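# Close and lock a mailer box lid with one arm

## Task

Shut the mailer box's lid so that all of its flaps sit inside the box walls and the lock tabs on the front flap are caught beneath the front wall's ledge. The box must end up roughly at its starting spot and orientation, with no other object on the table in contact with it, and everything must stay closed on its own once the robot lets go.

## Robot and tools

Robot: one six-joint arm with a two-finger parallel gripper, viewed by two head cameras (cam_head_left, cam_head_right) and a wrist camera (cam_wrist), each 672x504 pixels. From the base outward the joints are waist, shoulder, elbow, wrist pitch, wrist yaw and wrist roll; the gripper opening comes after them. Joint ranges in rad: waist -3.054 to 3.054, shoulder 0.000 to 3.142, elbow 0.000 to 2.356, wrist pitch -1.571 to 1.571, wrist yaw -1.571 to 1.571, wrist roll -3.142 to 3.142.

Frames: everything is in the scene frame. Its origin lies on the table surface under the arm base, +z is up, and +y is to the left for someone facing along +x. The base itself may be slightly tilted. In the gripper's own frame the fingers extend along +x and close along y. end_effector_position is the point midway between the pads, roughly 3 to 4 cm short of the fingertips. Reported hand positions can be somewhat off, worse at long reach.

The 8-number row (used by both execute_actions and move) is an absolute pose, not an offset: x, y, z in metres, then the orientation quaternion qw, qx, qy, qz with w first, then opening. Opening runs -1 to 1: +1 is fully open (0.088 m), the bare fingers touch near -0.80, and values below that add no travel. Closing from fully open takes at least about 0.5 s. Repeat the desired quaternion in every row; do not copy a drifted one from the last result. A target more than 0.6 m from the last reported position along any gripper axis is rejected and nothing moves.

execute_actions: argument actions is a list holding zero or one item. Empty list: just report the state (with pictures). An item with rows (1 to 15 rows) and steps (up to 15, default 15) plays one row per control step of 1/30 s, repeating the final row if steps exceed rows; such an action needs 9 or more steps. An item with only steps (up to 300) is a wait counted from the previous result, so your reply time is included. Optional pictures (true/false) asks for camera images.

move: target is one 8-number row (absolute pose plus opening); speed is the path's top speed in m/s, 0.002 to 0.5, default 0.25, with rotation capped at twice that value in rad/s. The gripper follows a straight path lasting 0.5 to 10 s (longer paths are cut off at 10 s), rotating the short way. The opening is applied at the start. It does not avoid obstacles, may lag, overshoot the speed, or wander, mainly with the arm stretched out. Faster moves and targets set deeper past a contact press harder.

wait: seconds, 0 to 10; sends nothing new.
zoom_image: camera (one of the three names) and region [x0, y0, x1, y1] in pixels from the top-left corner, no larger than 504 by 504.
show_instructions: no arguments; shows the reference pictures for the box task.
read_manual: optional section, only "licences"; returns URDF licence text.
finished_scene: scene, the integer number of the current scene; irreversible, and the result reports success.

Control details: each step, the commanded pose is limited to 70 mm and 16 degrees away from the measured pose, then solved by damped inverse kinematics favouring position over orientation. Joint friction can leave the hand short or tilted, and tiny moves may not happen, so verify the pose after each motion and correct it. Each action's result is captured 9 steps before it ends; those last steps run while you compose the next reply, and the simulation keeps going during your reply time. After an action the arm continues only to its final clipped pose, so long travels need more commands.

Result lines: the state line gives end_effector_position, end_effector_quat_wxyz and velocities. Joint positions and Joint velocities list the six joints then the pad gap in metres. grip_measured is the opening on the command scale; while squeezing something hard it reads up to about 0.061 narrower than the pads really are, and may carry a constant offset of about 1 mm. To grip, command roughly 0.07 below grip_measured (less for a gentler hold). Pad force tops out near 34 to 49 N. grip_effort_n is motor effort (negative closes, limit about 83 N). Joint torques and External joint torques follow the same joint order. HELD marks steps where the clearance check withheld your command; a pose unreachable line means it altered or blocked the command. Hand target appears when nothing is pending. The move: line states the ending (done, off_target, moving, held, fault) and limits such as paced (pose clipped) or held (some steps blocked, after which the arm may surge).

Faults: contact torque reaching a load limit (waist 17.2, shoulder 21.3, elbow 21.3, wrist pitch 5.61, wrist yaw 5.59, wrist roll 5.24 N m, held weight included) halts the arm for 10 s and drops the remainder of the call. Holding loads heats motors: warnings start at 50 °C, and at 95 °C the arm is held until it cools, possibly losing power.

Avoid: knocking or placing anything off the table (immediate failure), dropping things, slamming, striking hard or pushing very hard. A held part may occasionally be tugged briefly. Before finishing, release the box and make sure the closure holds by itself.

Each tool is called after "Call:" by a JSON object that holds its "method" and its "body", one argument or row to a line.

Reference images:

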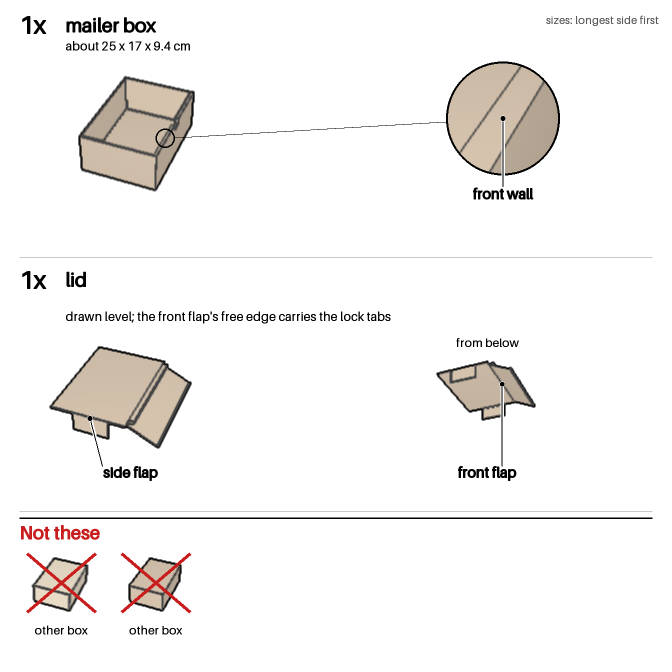

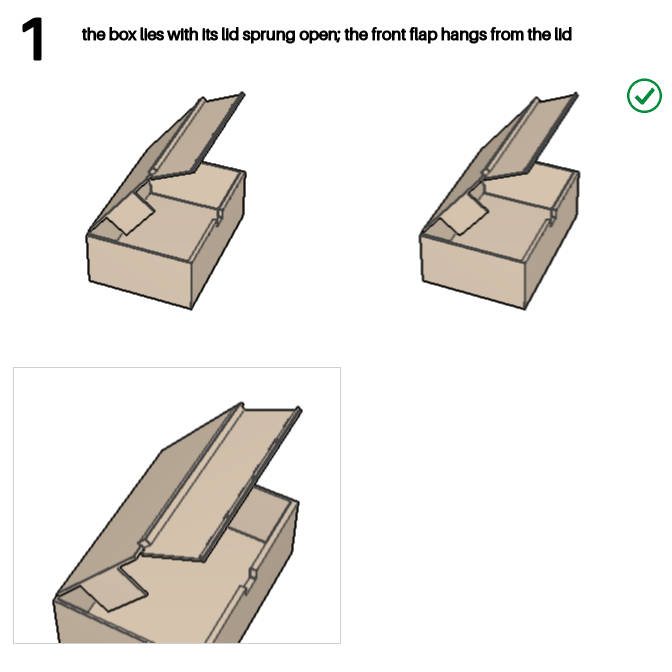

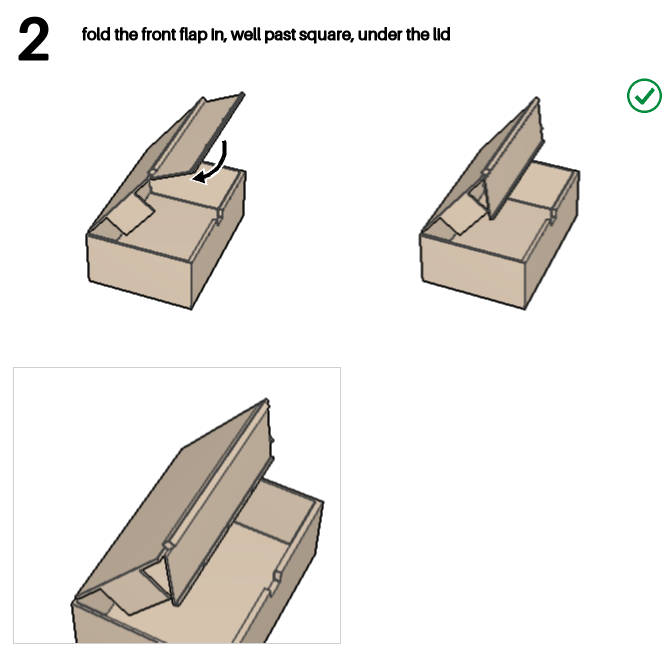

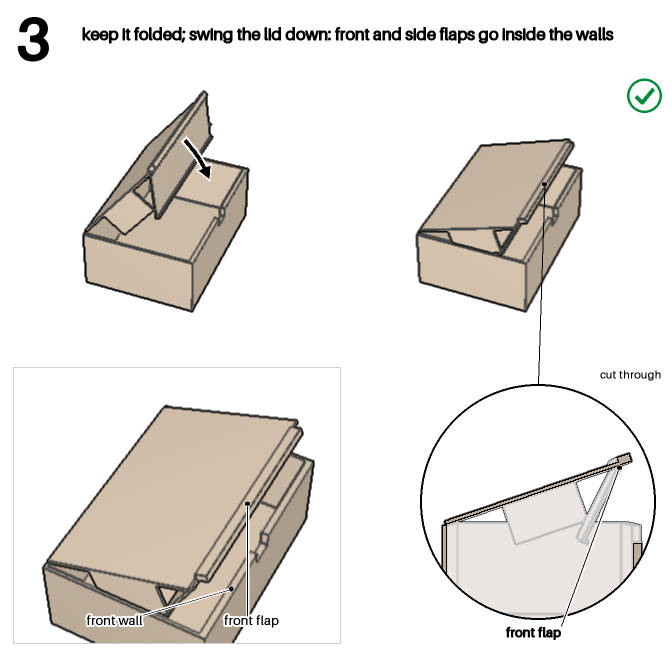

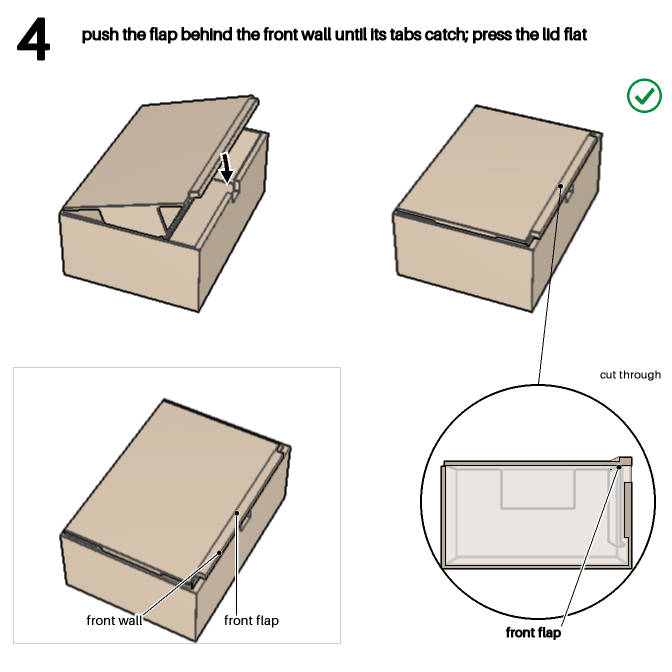

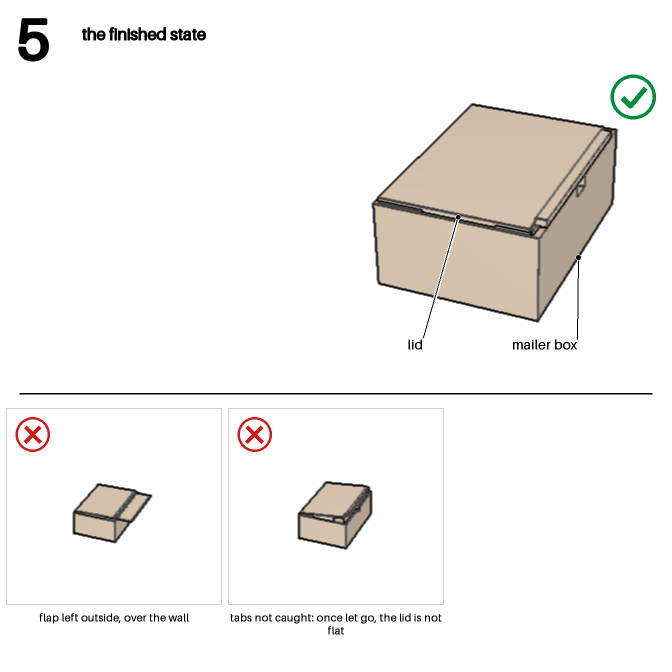

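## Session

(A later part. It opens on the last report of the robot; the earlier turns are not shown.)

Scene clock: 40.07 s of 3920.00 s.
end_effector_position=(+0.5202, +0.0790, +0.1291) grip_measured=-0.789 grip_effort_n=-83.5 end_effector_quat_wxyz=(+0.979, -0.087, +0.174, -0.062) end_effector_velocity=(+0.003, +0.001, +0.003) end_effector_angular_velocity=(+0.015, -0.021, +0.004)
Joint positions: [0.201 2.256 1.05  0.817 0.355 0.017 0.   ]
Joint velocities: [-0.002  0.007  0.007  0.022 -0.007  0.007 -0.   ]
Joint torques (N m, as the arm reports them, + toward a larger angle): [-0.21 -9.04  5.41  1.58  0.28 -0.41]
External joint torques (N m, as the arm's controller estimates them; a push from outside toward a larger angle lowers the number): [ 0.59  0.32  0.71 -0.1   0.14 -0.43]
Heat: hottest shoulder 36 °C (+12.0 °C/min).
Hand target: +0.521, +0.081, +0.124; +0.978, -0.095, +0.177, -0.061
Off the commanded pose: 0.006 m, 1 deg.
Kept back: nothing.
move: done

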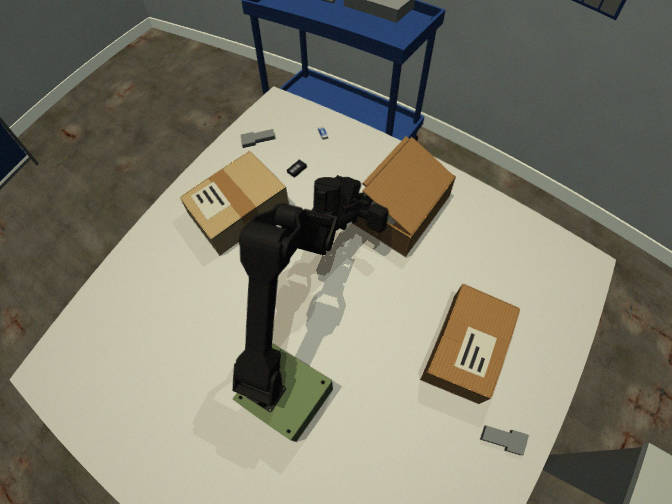

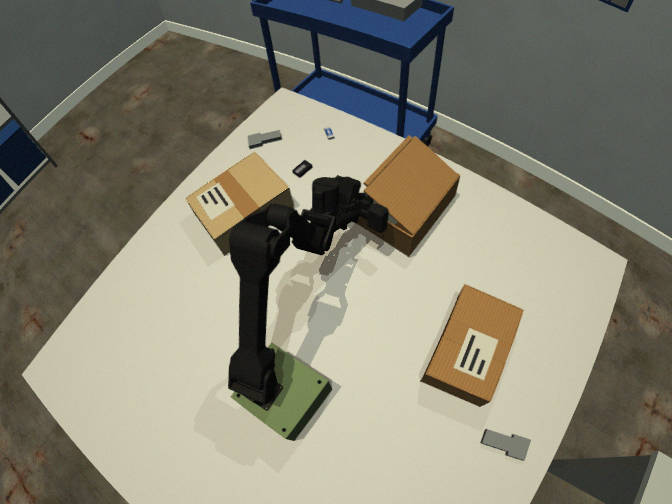

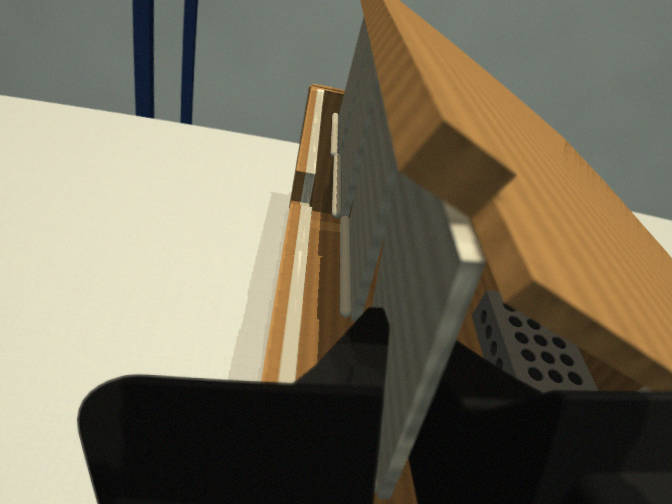

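Call:
{"method": "move", "body": {
  "target": [0.521,0.087,0.108,0.978,-0.0954,0.1773,-0.061,-0.9],
  "speed": 0.03
}}

Call:
{"method": "zoom_image", "body": {
  "camera": "cam_head_right",
  "region": [300,110,480,280]
}}

Scene clock: 41.40 s of 3920.00 s.
end_effector_position=(+0.5237, +0.0834, +0.1236) grip_measured=-0.789 grip_effort_n=-83.5 end_effector_quat_wxyz=(+0.981, -0.082, +0.162, -0.067) end_effector_velocity=(+0.001, -0.000, -0.003) end_effector_angular_velocity=(-0.006, +0.009, +0.006)
Joint positions: [0.214 2.296 1.066 0.864 0.378 0.026 0.   ]
Joint velocities: [-0.002  0.007  0.007 -0.007 -0.007 -0.007  0.   ]
Joint torques (N m, as the arm reports them, + toward a larger angle): [ 0.07 -7.82  4.49  1.25  0.08 -0.46]
External joint torques (N m, as the arm's controller estimates them; a push from outside toward a larger angle lowers the number): [ 0.87  1.64 -0.08 -0.41 -0.06 -0.48]
Heat: hottest shoulder 36 °C (+11.6 °C/min).
Hand target: +0.520, +0.087, +0.108; +0.978, -0.095, +0.177, -0.061
Off the commanded pose: 0.016 m, 3 deg.
Kept back: nothing.
move: off_target

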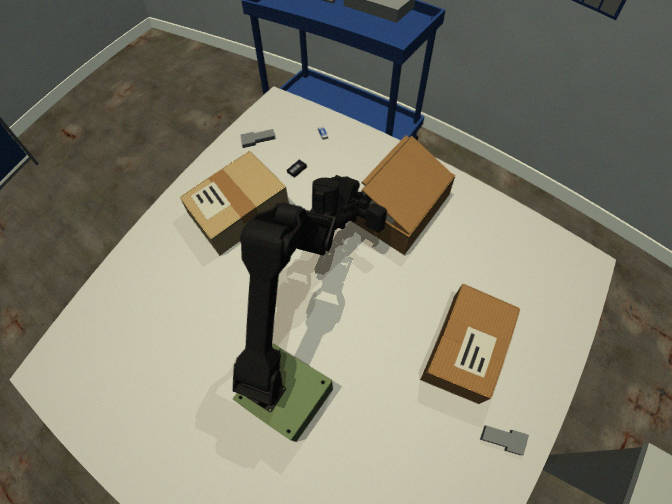

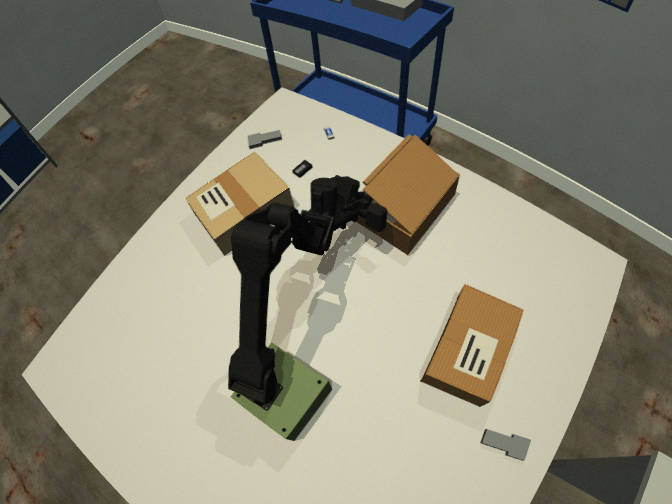

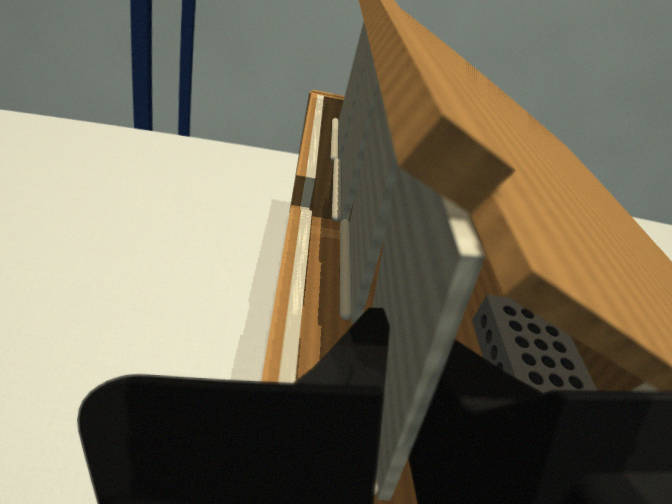

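Region (300, 110, 480, 280) of cam_head_right's 672x504 image, scaled by 2.800, with more detail than that image has.

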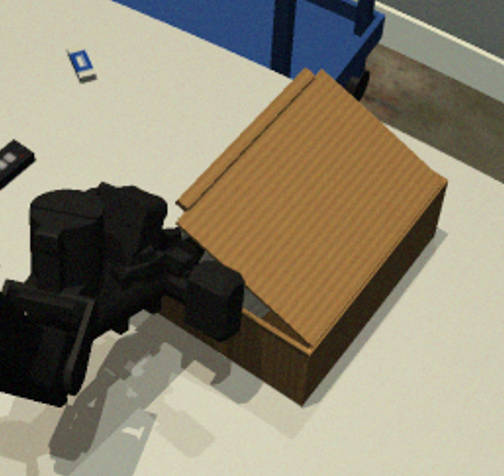

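Call:
{"method": "move", "body": {
  "target": [0.509,0.083,0.127,0.978,-0.0954,0.1773,-0.061,-0.72],
  "speed": 0.02
}}

Scene clock: 43.70 s of 3920.00 s.
end_effector_position=(+0.5119, +0.0813, +0.1251) grip_measured=-0.721 grip_effort_n=9.5 end_effector_quat_wxyz=(+0.979, -0.087, +0.175, -0.065) end_effector_velocity=(-0.004, +0.003, -0.005) end_effector_angular_velocity=(-0.020, +0.033, +0.028)
Joint positions: [0.215 2.252 1.016 0.842 0.373 0.023 0.004]
Joint velocities: [ 0.002 -0.007 -0.012 -0.022 -0.022 -0.022  0.   ]
Joint torques (N m, as the arm reports them, + toward a larger angle): [ -0.5  -12.21   3.17   1.16   0.14  -0.42]
External joint torques (N m, as the arm's controller estimates them; a push from outside toward a larger angle lowers the number): [ 0.22 -3.07 -1.37 -0.49  0.   -0.44]
Heat: hottest shoulder 36 °C (+11.0 °C/min).
Hand target: +0.509, +0.083, +0.127; +0.978, -0.095, +0.177, -0.061
Off the commanded pose: 0.004 m, 1 deg.
Kept back: nothing.
move: done

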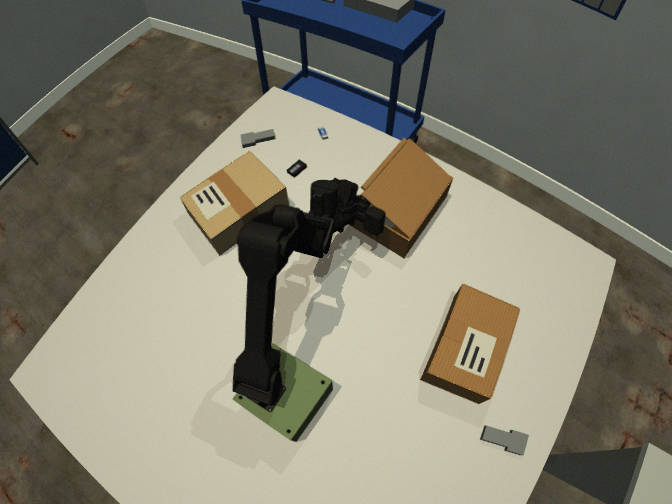

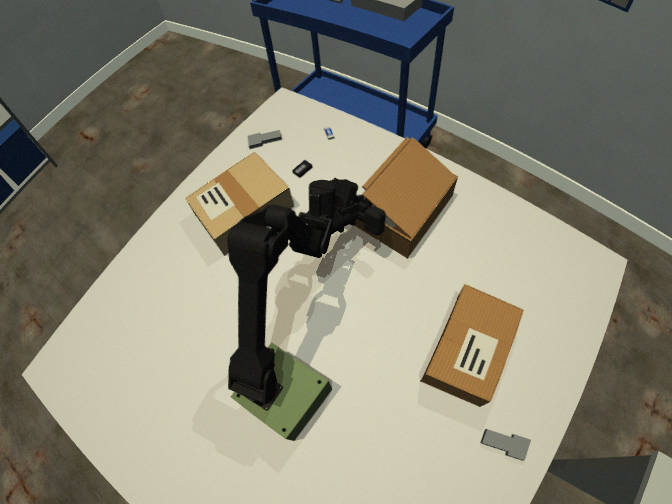

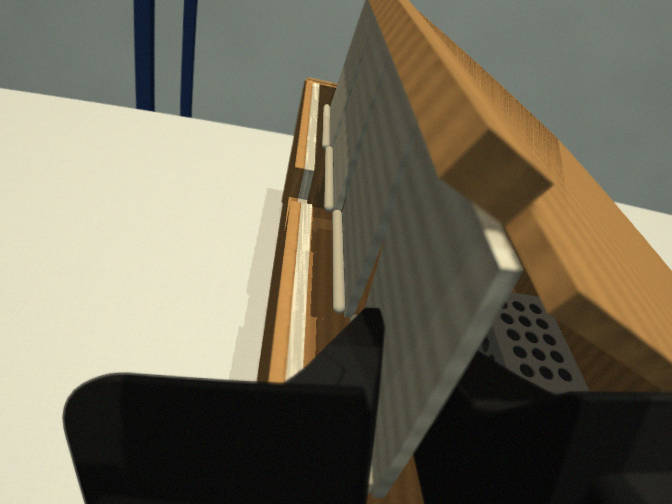

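Call:
{"method": "move", "body": {
  "target": [0.520,0.083,0.134,0.941,-0.052,0.3275,-0.064,-0.73],
  "speed": 0.06
}}

Call:
{"method": "zoom_image", "body": {
  "camera": "cam_head_right",
  "region": [300,110,480,280]
}}

Scene clock: 47.53 s of 3920.00 s.
end_effector_position=(+0.5177, +0.0835, +0.1249) grip_measured=-0.725 grip_effort_n=-23.0 end_effector_quat_wxyz=(+0.939, -0.056, +0.333, -0.065) end_effector_velocity=(-0.001, -0.003, -0.001) end_effector_angular_velocity=(-0.008, +0.033, +0.000)
Joint positions: [0.194 2.18  1.248 0.199 0.292 0.159 0.003]
Joint velocities: [-0.007 -0.002  0.017 -0.051 -0.007 -0.007  0.   ]
Joint torques (N m, as the arm reports them, + toward a larger angle): [ -1.39 -12.95   6.11   1.06   0.01   0.1 ]
External joint torques (N m, as the arm's controller estimates them; a push from outside toward a larger angle lowers the number): [-0.48 -3.16  0.52 -0.42 -0.19  0.09]
Heat: hottest shoulder 38 °C (+12.6 °C/min).
Hand target: +0.520, +0.083, +0.133; +0.941, -0.051, +0.328, -0.065
Off the commanded pose: 0.009 m, 1 deg.
Kept back: nothing.
move: off_target

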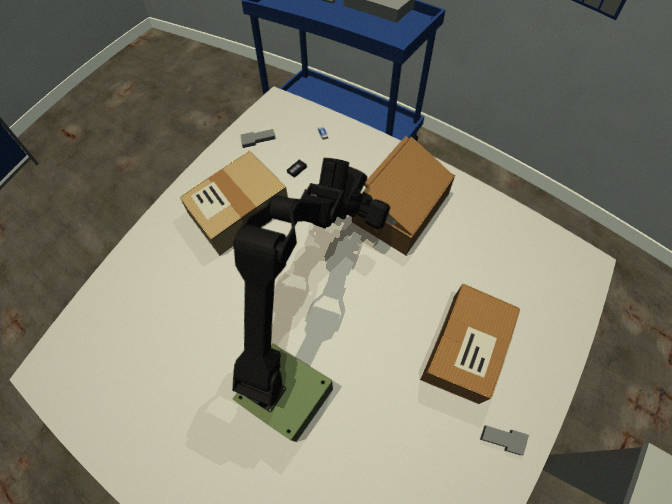

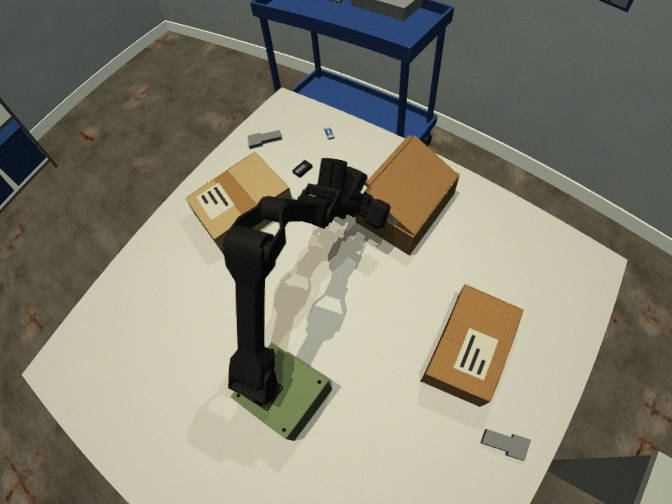

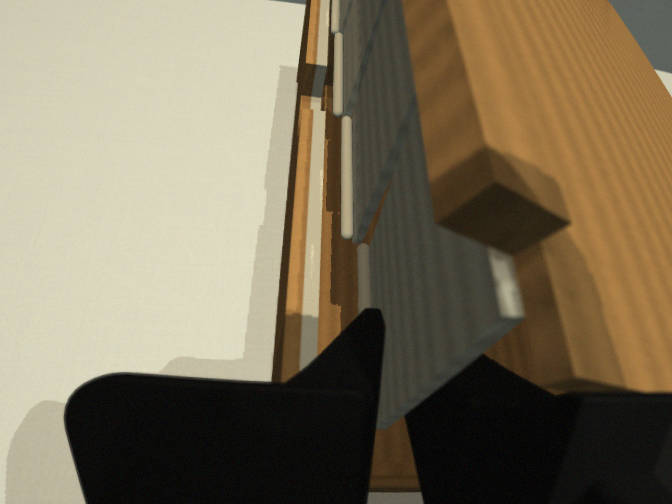

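Region (300, 110, 480, 280) of cam_head_right's 672x504 image, scaled by 2.800, with more detail than that image has.

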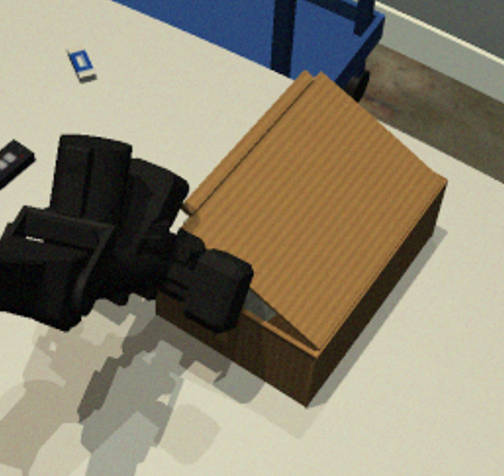

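Call:
{"method": "move", "body": {
  "target": [0.520,0.085,0.125,0.941,-0.052,0.3275,-0.064,-0.85]
}}

Call:
{"method": "move", "body": {
  "target": [0.522,0.088,0.106,0.941,-0.052,0.3275,-0.064,-0.85],
  "speed": 0.03
}}

Scene clock: 48.77 s of 3920.00 s.
end_effector_position=(+0.5199, +0.0841, +0.1274) grip_measured=-0.784 grip_effort_n=-83.5 end_effector_quat_wxyz=(+0.941, -0.053, +0.327, -0.065) end_effector_velocity=(+0.002, +0.003, +0.005) end_effector_angular_velocity=(+0.001, -0.009, +0.029)
Joint positions: [0.194 2.18  1.25  0.21  0.292 0.162 0.001]
Joint velocities: [-0.002 -0.007  0.002  0.007 -0.022 -0.022 -0.   ]
Joint torques (N m, as the arm reports them, + toward a larger angle): [ -0.75 -10.56   5.49   1.86   0.09   0.07]
External joint torques (N m, as the arm's controller estimates them; a push from outside toward a larger angle lowers the number): [ 0.08 -0.62 -0.21  0.34 -0.09  0.05]
Heat: hottest shoulder 38 °C (+12.3 °C/min).
Hand target: +0.520, +0.085, +0.125; +0.941, -0.052, +0.327, -0.064
Off the commanded pose: 0.003 m, 0 deg.
Kept back: nothing.
move: done

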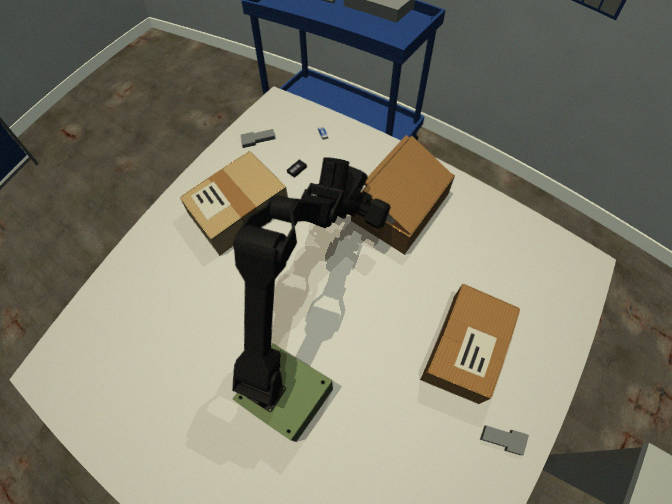

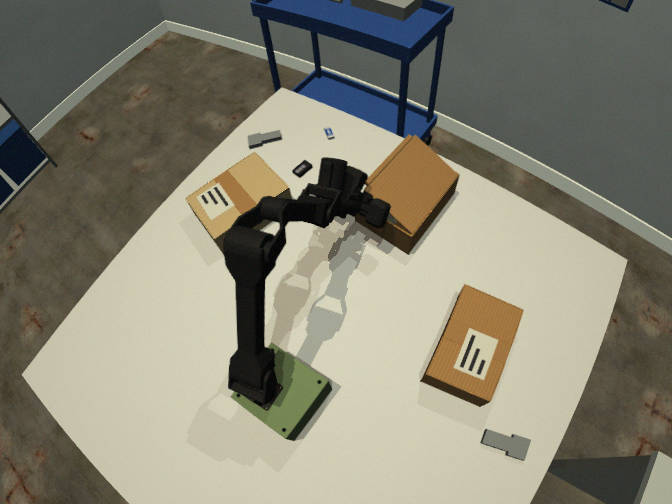

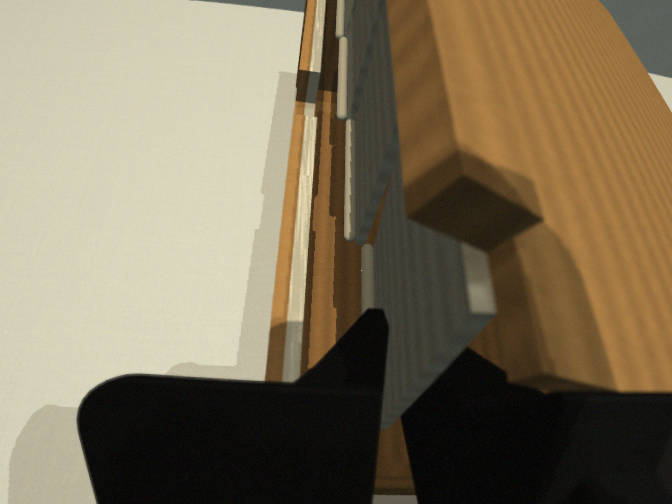

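Scene clock: 49.73 s of 3920.00 s.
end_effector_position=(+0.5242, +0.0865, +0.1212) grip_measured=-0.785 grip_effort_n=-83.5 end_effector_quat_wxyz=(+0.946, -0.048, +0.315, -0.065) end_effector_velocity=(+0.002, +0.000, +0.001) end_effector_angular_velocity=(-0.009, -0.012, +0.017)
Joint positions: [0.198 2.209 1.25  0.263 0.296 0.169 0.001]
Joint velocities: [-0.002  0.002 -0.002  0.022 -0.007 -0.022 -0.   ]
Joint torques (N m, as the arm reports them, + toward a larger angle): [-0.11 -8.03  5.29  1.56  0.29  0.05]
External joint torques (N m, as the arm's controller estimates them; a push from outside toward a larger angle lowers the number): [ 0.79  1.93 -0.27  0.03  0.1   0.03]
Heat: hottest shoulder 38 °C (+12.1 °C/min).
Hand target: +0.521, +0.088, +0.106; +0.941, -0.052, +0.328, -0.064
Off the commanded pose: 0.015 m, 2 deg.
Kept back: nothing.
move: off_target

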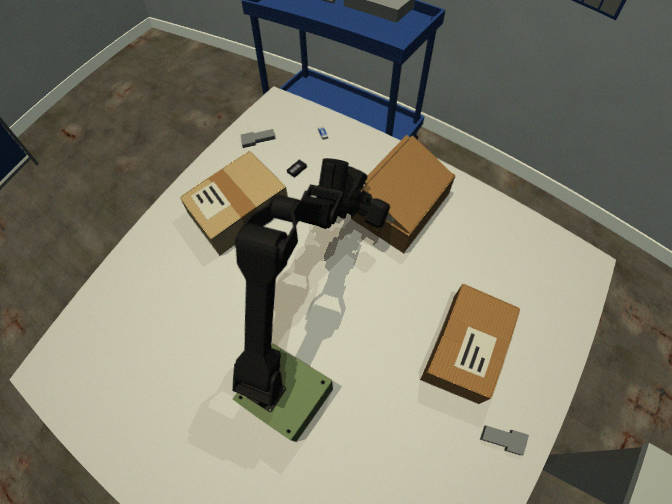

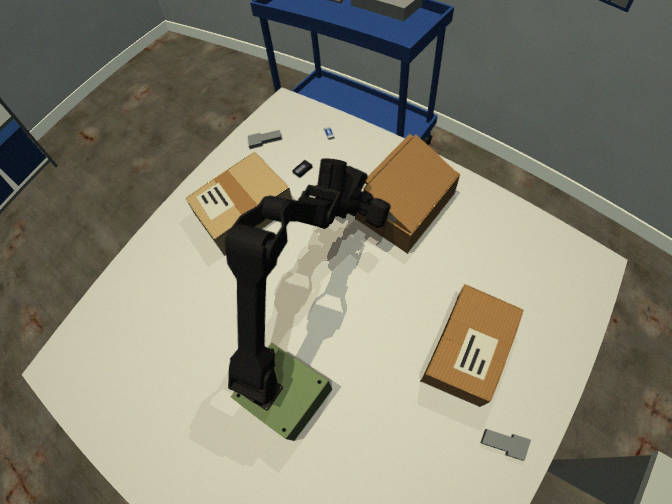

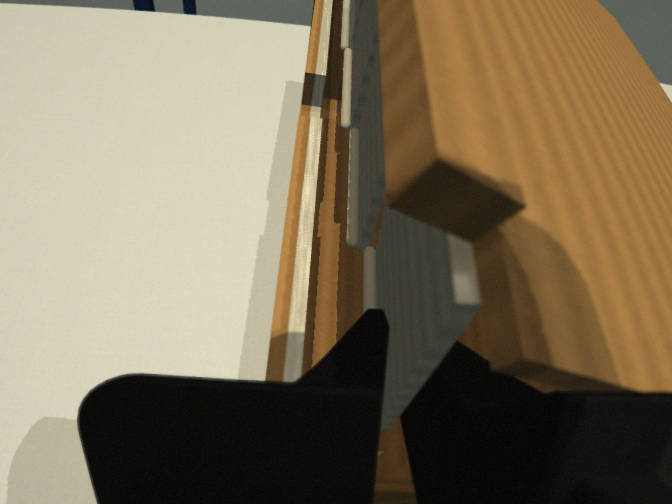

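Call:
{"method": "move", "body": {
  "target": [0.522,0.087,0.123,0.941,-0.052,0.3275,-0.064,-0.55],
  "speed": 0.03
}}

Call:
{"method": "wait", "body": {
  "seconds": 0.5
}}

Scene clock: 51.27 s of 3920.00 s.
end_effector_position=(+0.5235, +0.0878, +0.1225) grip_measured=-0.557 grip_effort_n=29.5 end_effector_quat_wxyz=(+0.943, -0.050, +0.323, -0.064) end_effector_velocity=(-0.001, -0.003, +0.001) end_effector_angular_velocity=(-0.025, +0.013, +0.004)
Joint positions: [0.201 2.204 1.262 0.228 0.296 0.17  0.012]
Joint velocities: [-0.002 -0.007  0.002 -0.022  0.007 -0.022  0.   ]
Joint torques (N m, as the arm reports them, + toward a larger angle): [ -0.99 -12.1    5.43   0.75   0.1   -0.08]
External joint torques (N m, as the arm's controller estimates them; a push from outside toward a larger angle lowers the number): [-0.13 -2.21 -0.07 -0.72 -0.09 -0.09]
Heat: hottest shoulder 39 °C (+12.9 °C/min).
Hand target: +0.522, +0.087, +0.123; +0.941, -0.052, +0.328, -0.064
Off the commanded pose: 0.002 m, 1 deg.
Kept back: nothing.
move: done

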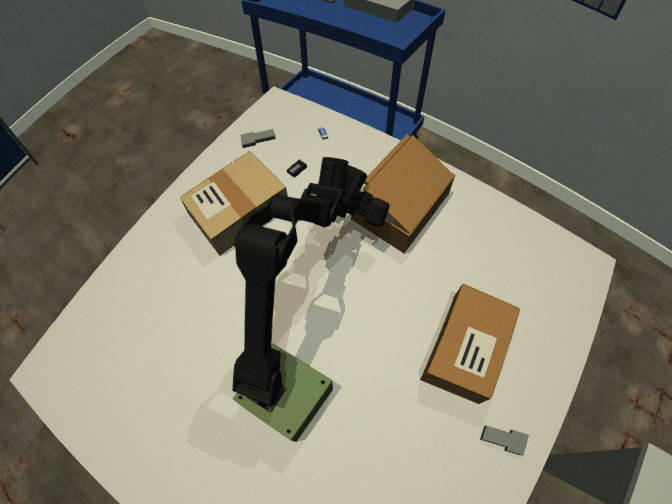

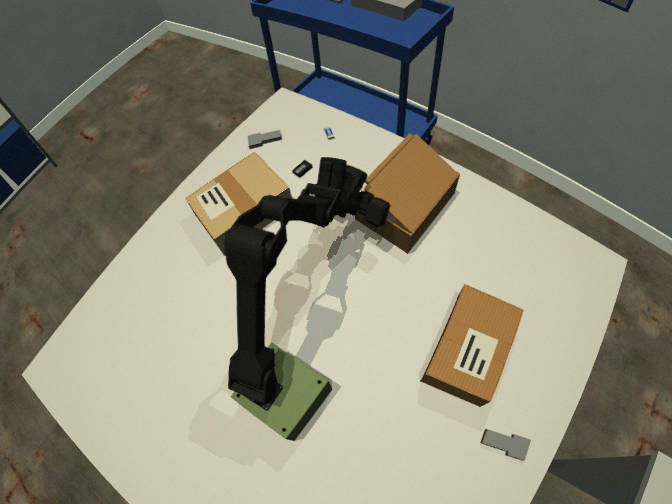

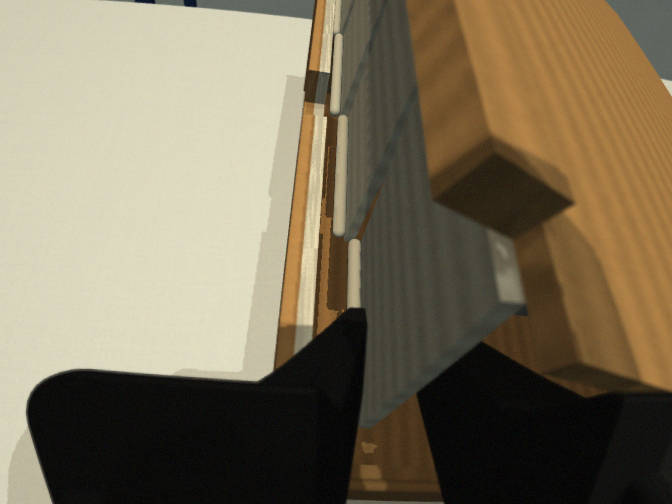

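Scene clock: 51.77 s of 3920.00 s.
end_effector_position=(+0.5234, +0.0878, +0.1226) grip_measured=-0.555 grip_effort_n=29.5 end_effector_quat_wxyz=(+0.943, -0.050, +0.324, -0.064) end_effector_velocity=(-0.001, -0.003, -0.001) end_effector_angular_velocity=(-0.003, +0.009, +0.002)
Joint positions: [0.201 2.204 1.263 0.226 0.296 0.17  0.012]
Joint velocities: [-0.007 -0.002 -0.002 -0.007 -0.007 -0.007  0.   ]
Joint torques (N m, as the arm reports them, + toward a larger angle): [ -0.93 -12.14   5.18   0.71   0.1   -0.09]
External joint torques (N m, as the arm's controller estimates them; a push from outside toward a larger angle lowers the number): [ 0.05 -2.32 -0.31 -0.76 -0.09 -0.1 ]
Heat: hottest shoulder 39 °C (+12.7 °C/min).
Hand target: +0.522, +0.087, +0.123; +0.941, -0.052, +0.328, -0.064
Off the commanded pose: 0.002 m, 1 deg.
Kept back: nothing.
Steps of this call (steps 1 to 15: nothing new was sent). Readings (end_effector_position):
1: (+0.5234, +0.0878, +0.1225)
2: (+0.5235, +0.0878, +0.1225)
4: (+0.5234, +0.0878, +0.1226)
8: (+0.5234, +0.0878, +0.1226)
15: the state above

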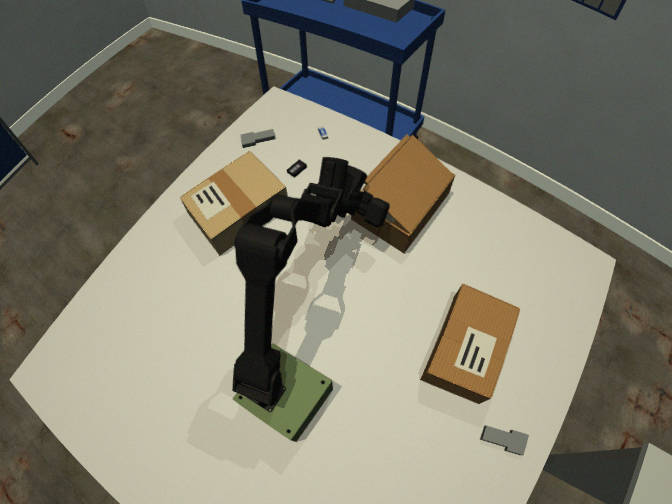

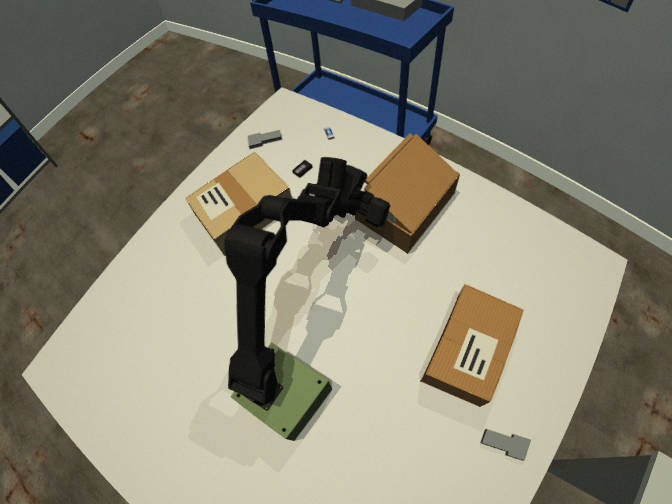

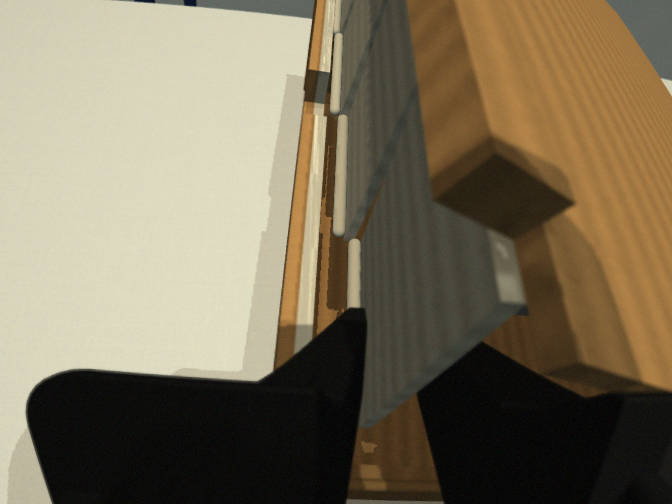

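Call:
{"method": "move", "body": {
  "target": [0.518,0.078,0.17,0.941,-0.052,0.3275,-0.064,-0.6],
  "speed": 0.04
}}

Call:
{"method": "zoom_image", "body": {
  "camera": "cam_head_right",
  "region": [300,110,480,280]
}}

Scene clock: 54.13 s of 3920.00 s.
end_effector_position=(+0.5145, +0.0779, +0.1538) grip_measured=-0.596 grip_effort_n=-18.8 end_effector_quat_wxyz=(+0.936, -0.050, +0.341, -0.065) end_effector_velocity=(-0.003, -0.001, +0.002) end_effector_angular_velocity=(+0.008, +0.012, -0.003)
Joint positions: [0.174 2.102 1.27  0.085 0.27  0.161 0.01 ]
Joint velocities: [-0.002 -0.012 -0.002 -0.022 -0.007  0.007 -0.   ]
Joint torques (N m, as the arm reports them, + toward a larger angle): [ -1.09 -13.88   7.27   1.28   0.29  -0.39]
External joint torques (N m, as the arm's controller estimates them; a push from outside toward a larger angle lowers the number): [-0.27 -4.21  1.35 -0.2   0.11 -0.41]
Heat: hottest shoulder 40 °C (+13.3 °C/min).
Hand target: +0.518, +0.078, +0.170; +0.941, -0.052, +0.327, -0.064
Off the commanded pose: 0.017 m, 2 deg.
Kept back: nothing.
move: off_target

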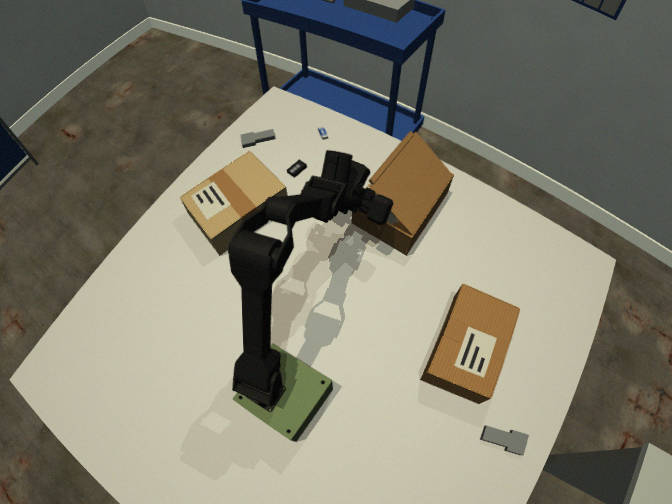

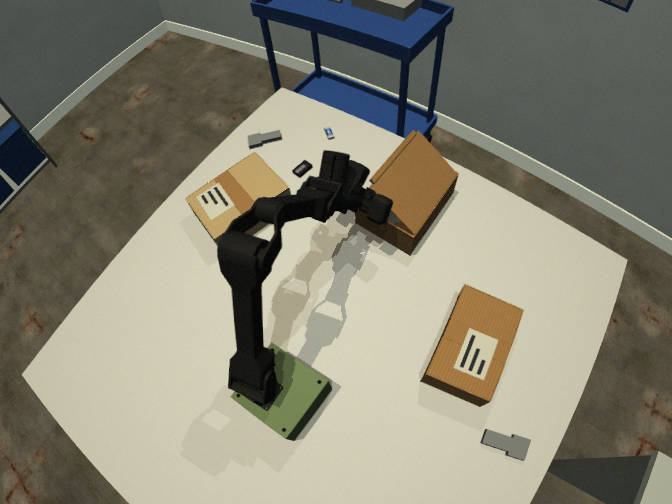

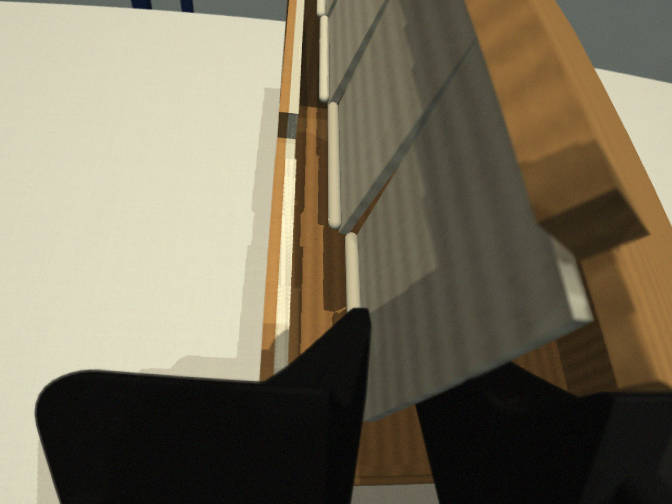

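Region (300, 110, 480, 280) of cam_head_right's 672x504 image, scaled by 2.800, with more detail than that image has.

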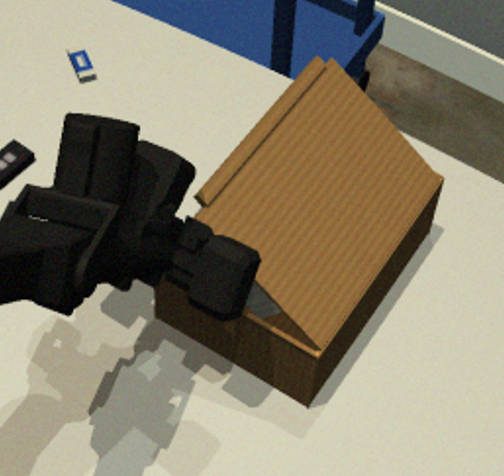

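Call:
{"method": "move", "body": {
  "target": [0.514,0.066,0.20,0.9325,0.178,0.3135,0.016,-0.45],
  "speed": 0.05
}}

Call:
{"method": "zoom_image", "body": {
  "camera": "cam_head_right",
  "region": [300,110,480,280]
}}

Scene clock: 60.13 s of 3920.00 s.
end_effector_position=(+0.5147, +0.0689, +0.1946) grip_measured=-0.454 grip_effort_n=20.2 end_effector_quat_wxyz=(+0.931, +0.173, +0.320, +0.018) end_effector_velocity=(-0.003, +0.001, -0.005) end_effector_angular_velocity=(+0.029, +0.022, +0.001)
Joint positions: [ 0.038  1.994  1.216  0.141 -0.125  0.432  0.017]
Joint velocities: [-0.002  0.002 -0.007 -0.007 -0.022  0.022 -0.   ]
Joint torques (N m, as the arm reports them, + toward a larger angle): [ -1.21 -12.5    4.99   1.84  -0.04   0.19]
External joint torques (N m, as the arm's controller estimates them; a push from outside toward a larger angle lowers the number): [-0.43 -3.5  -1.08  0.29 -0.05  0.2 ]
Heat: hottest shoulder 42 °C (+14.2 °C/min).
Hand target: +0.514, +0.066, +0.200; +0.932, +0.178, +0.314, +0.016
Off the commanded pose: 0.006 m, 1 deg.
Kept back: nothing.
move: done

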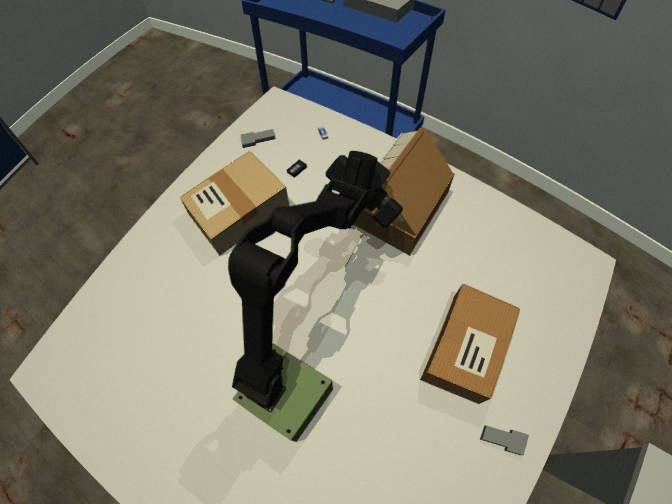

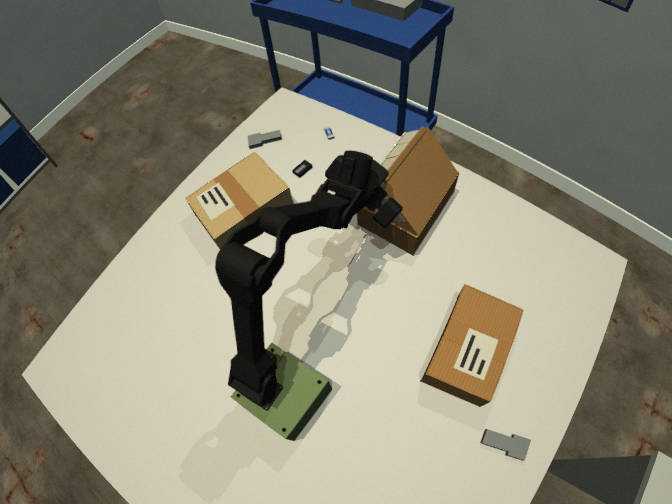

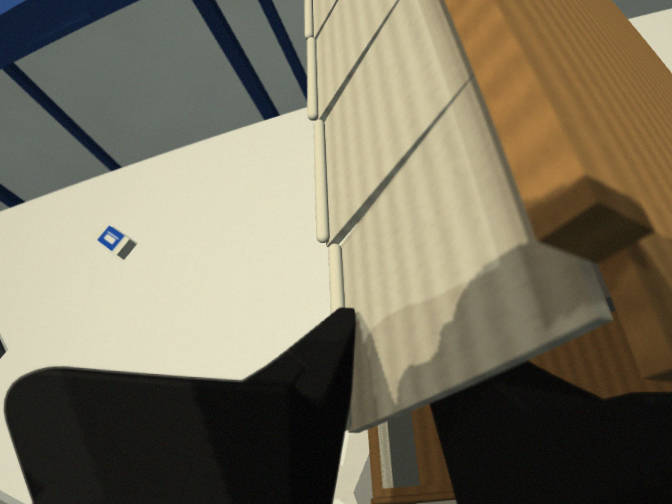

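Region (300, 110, 480, 280) of cam_head_right's 672x504 image, scaled by 2.800, with more detail than that image has.

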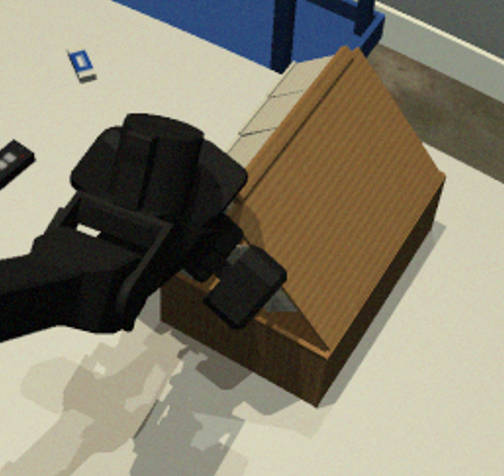

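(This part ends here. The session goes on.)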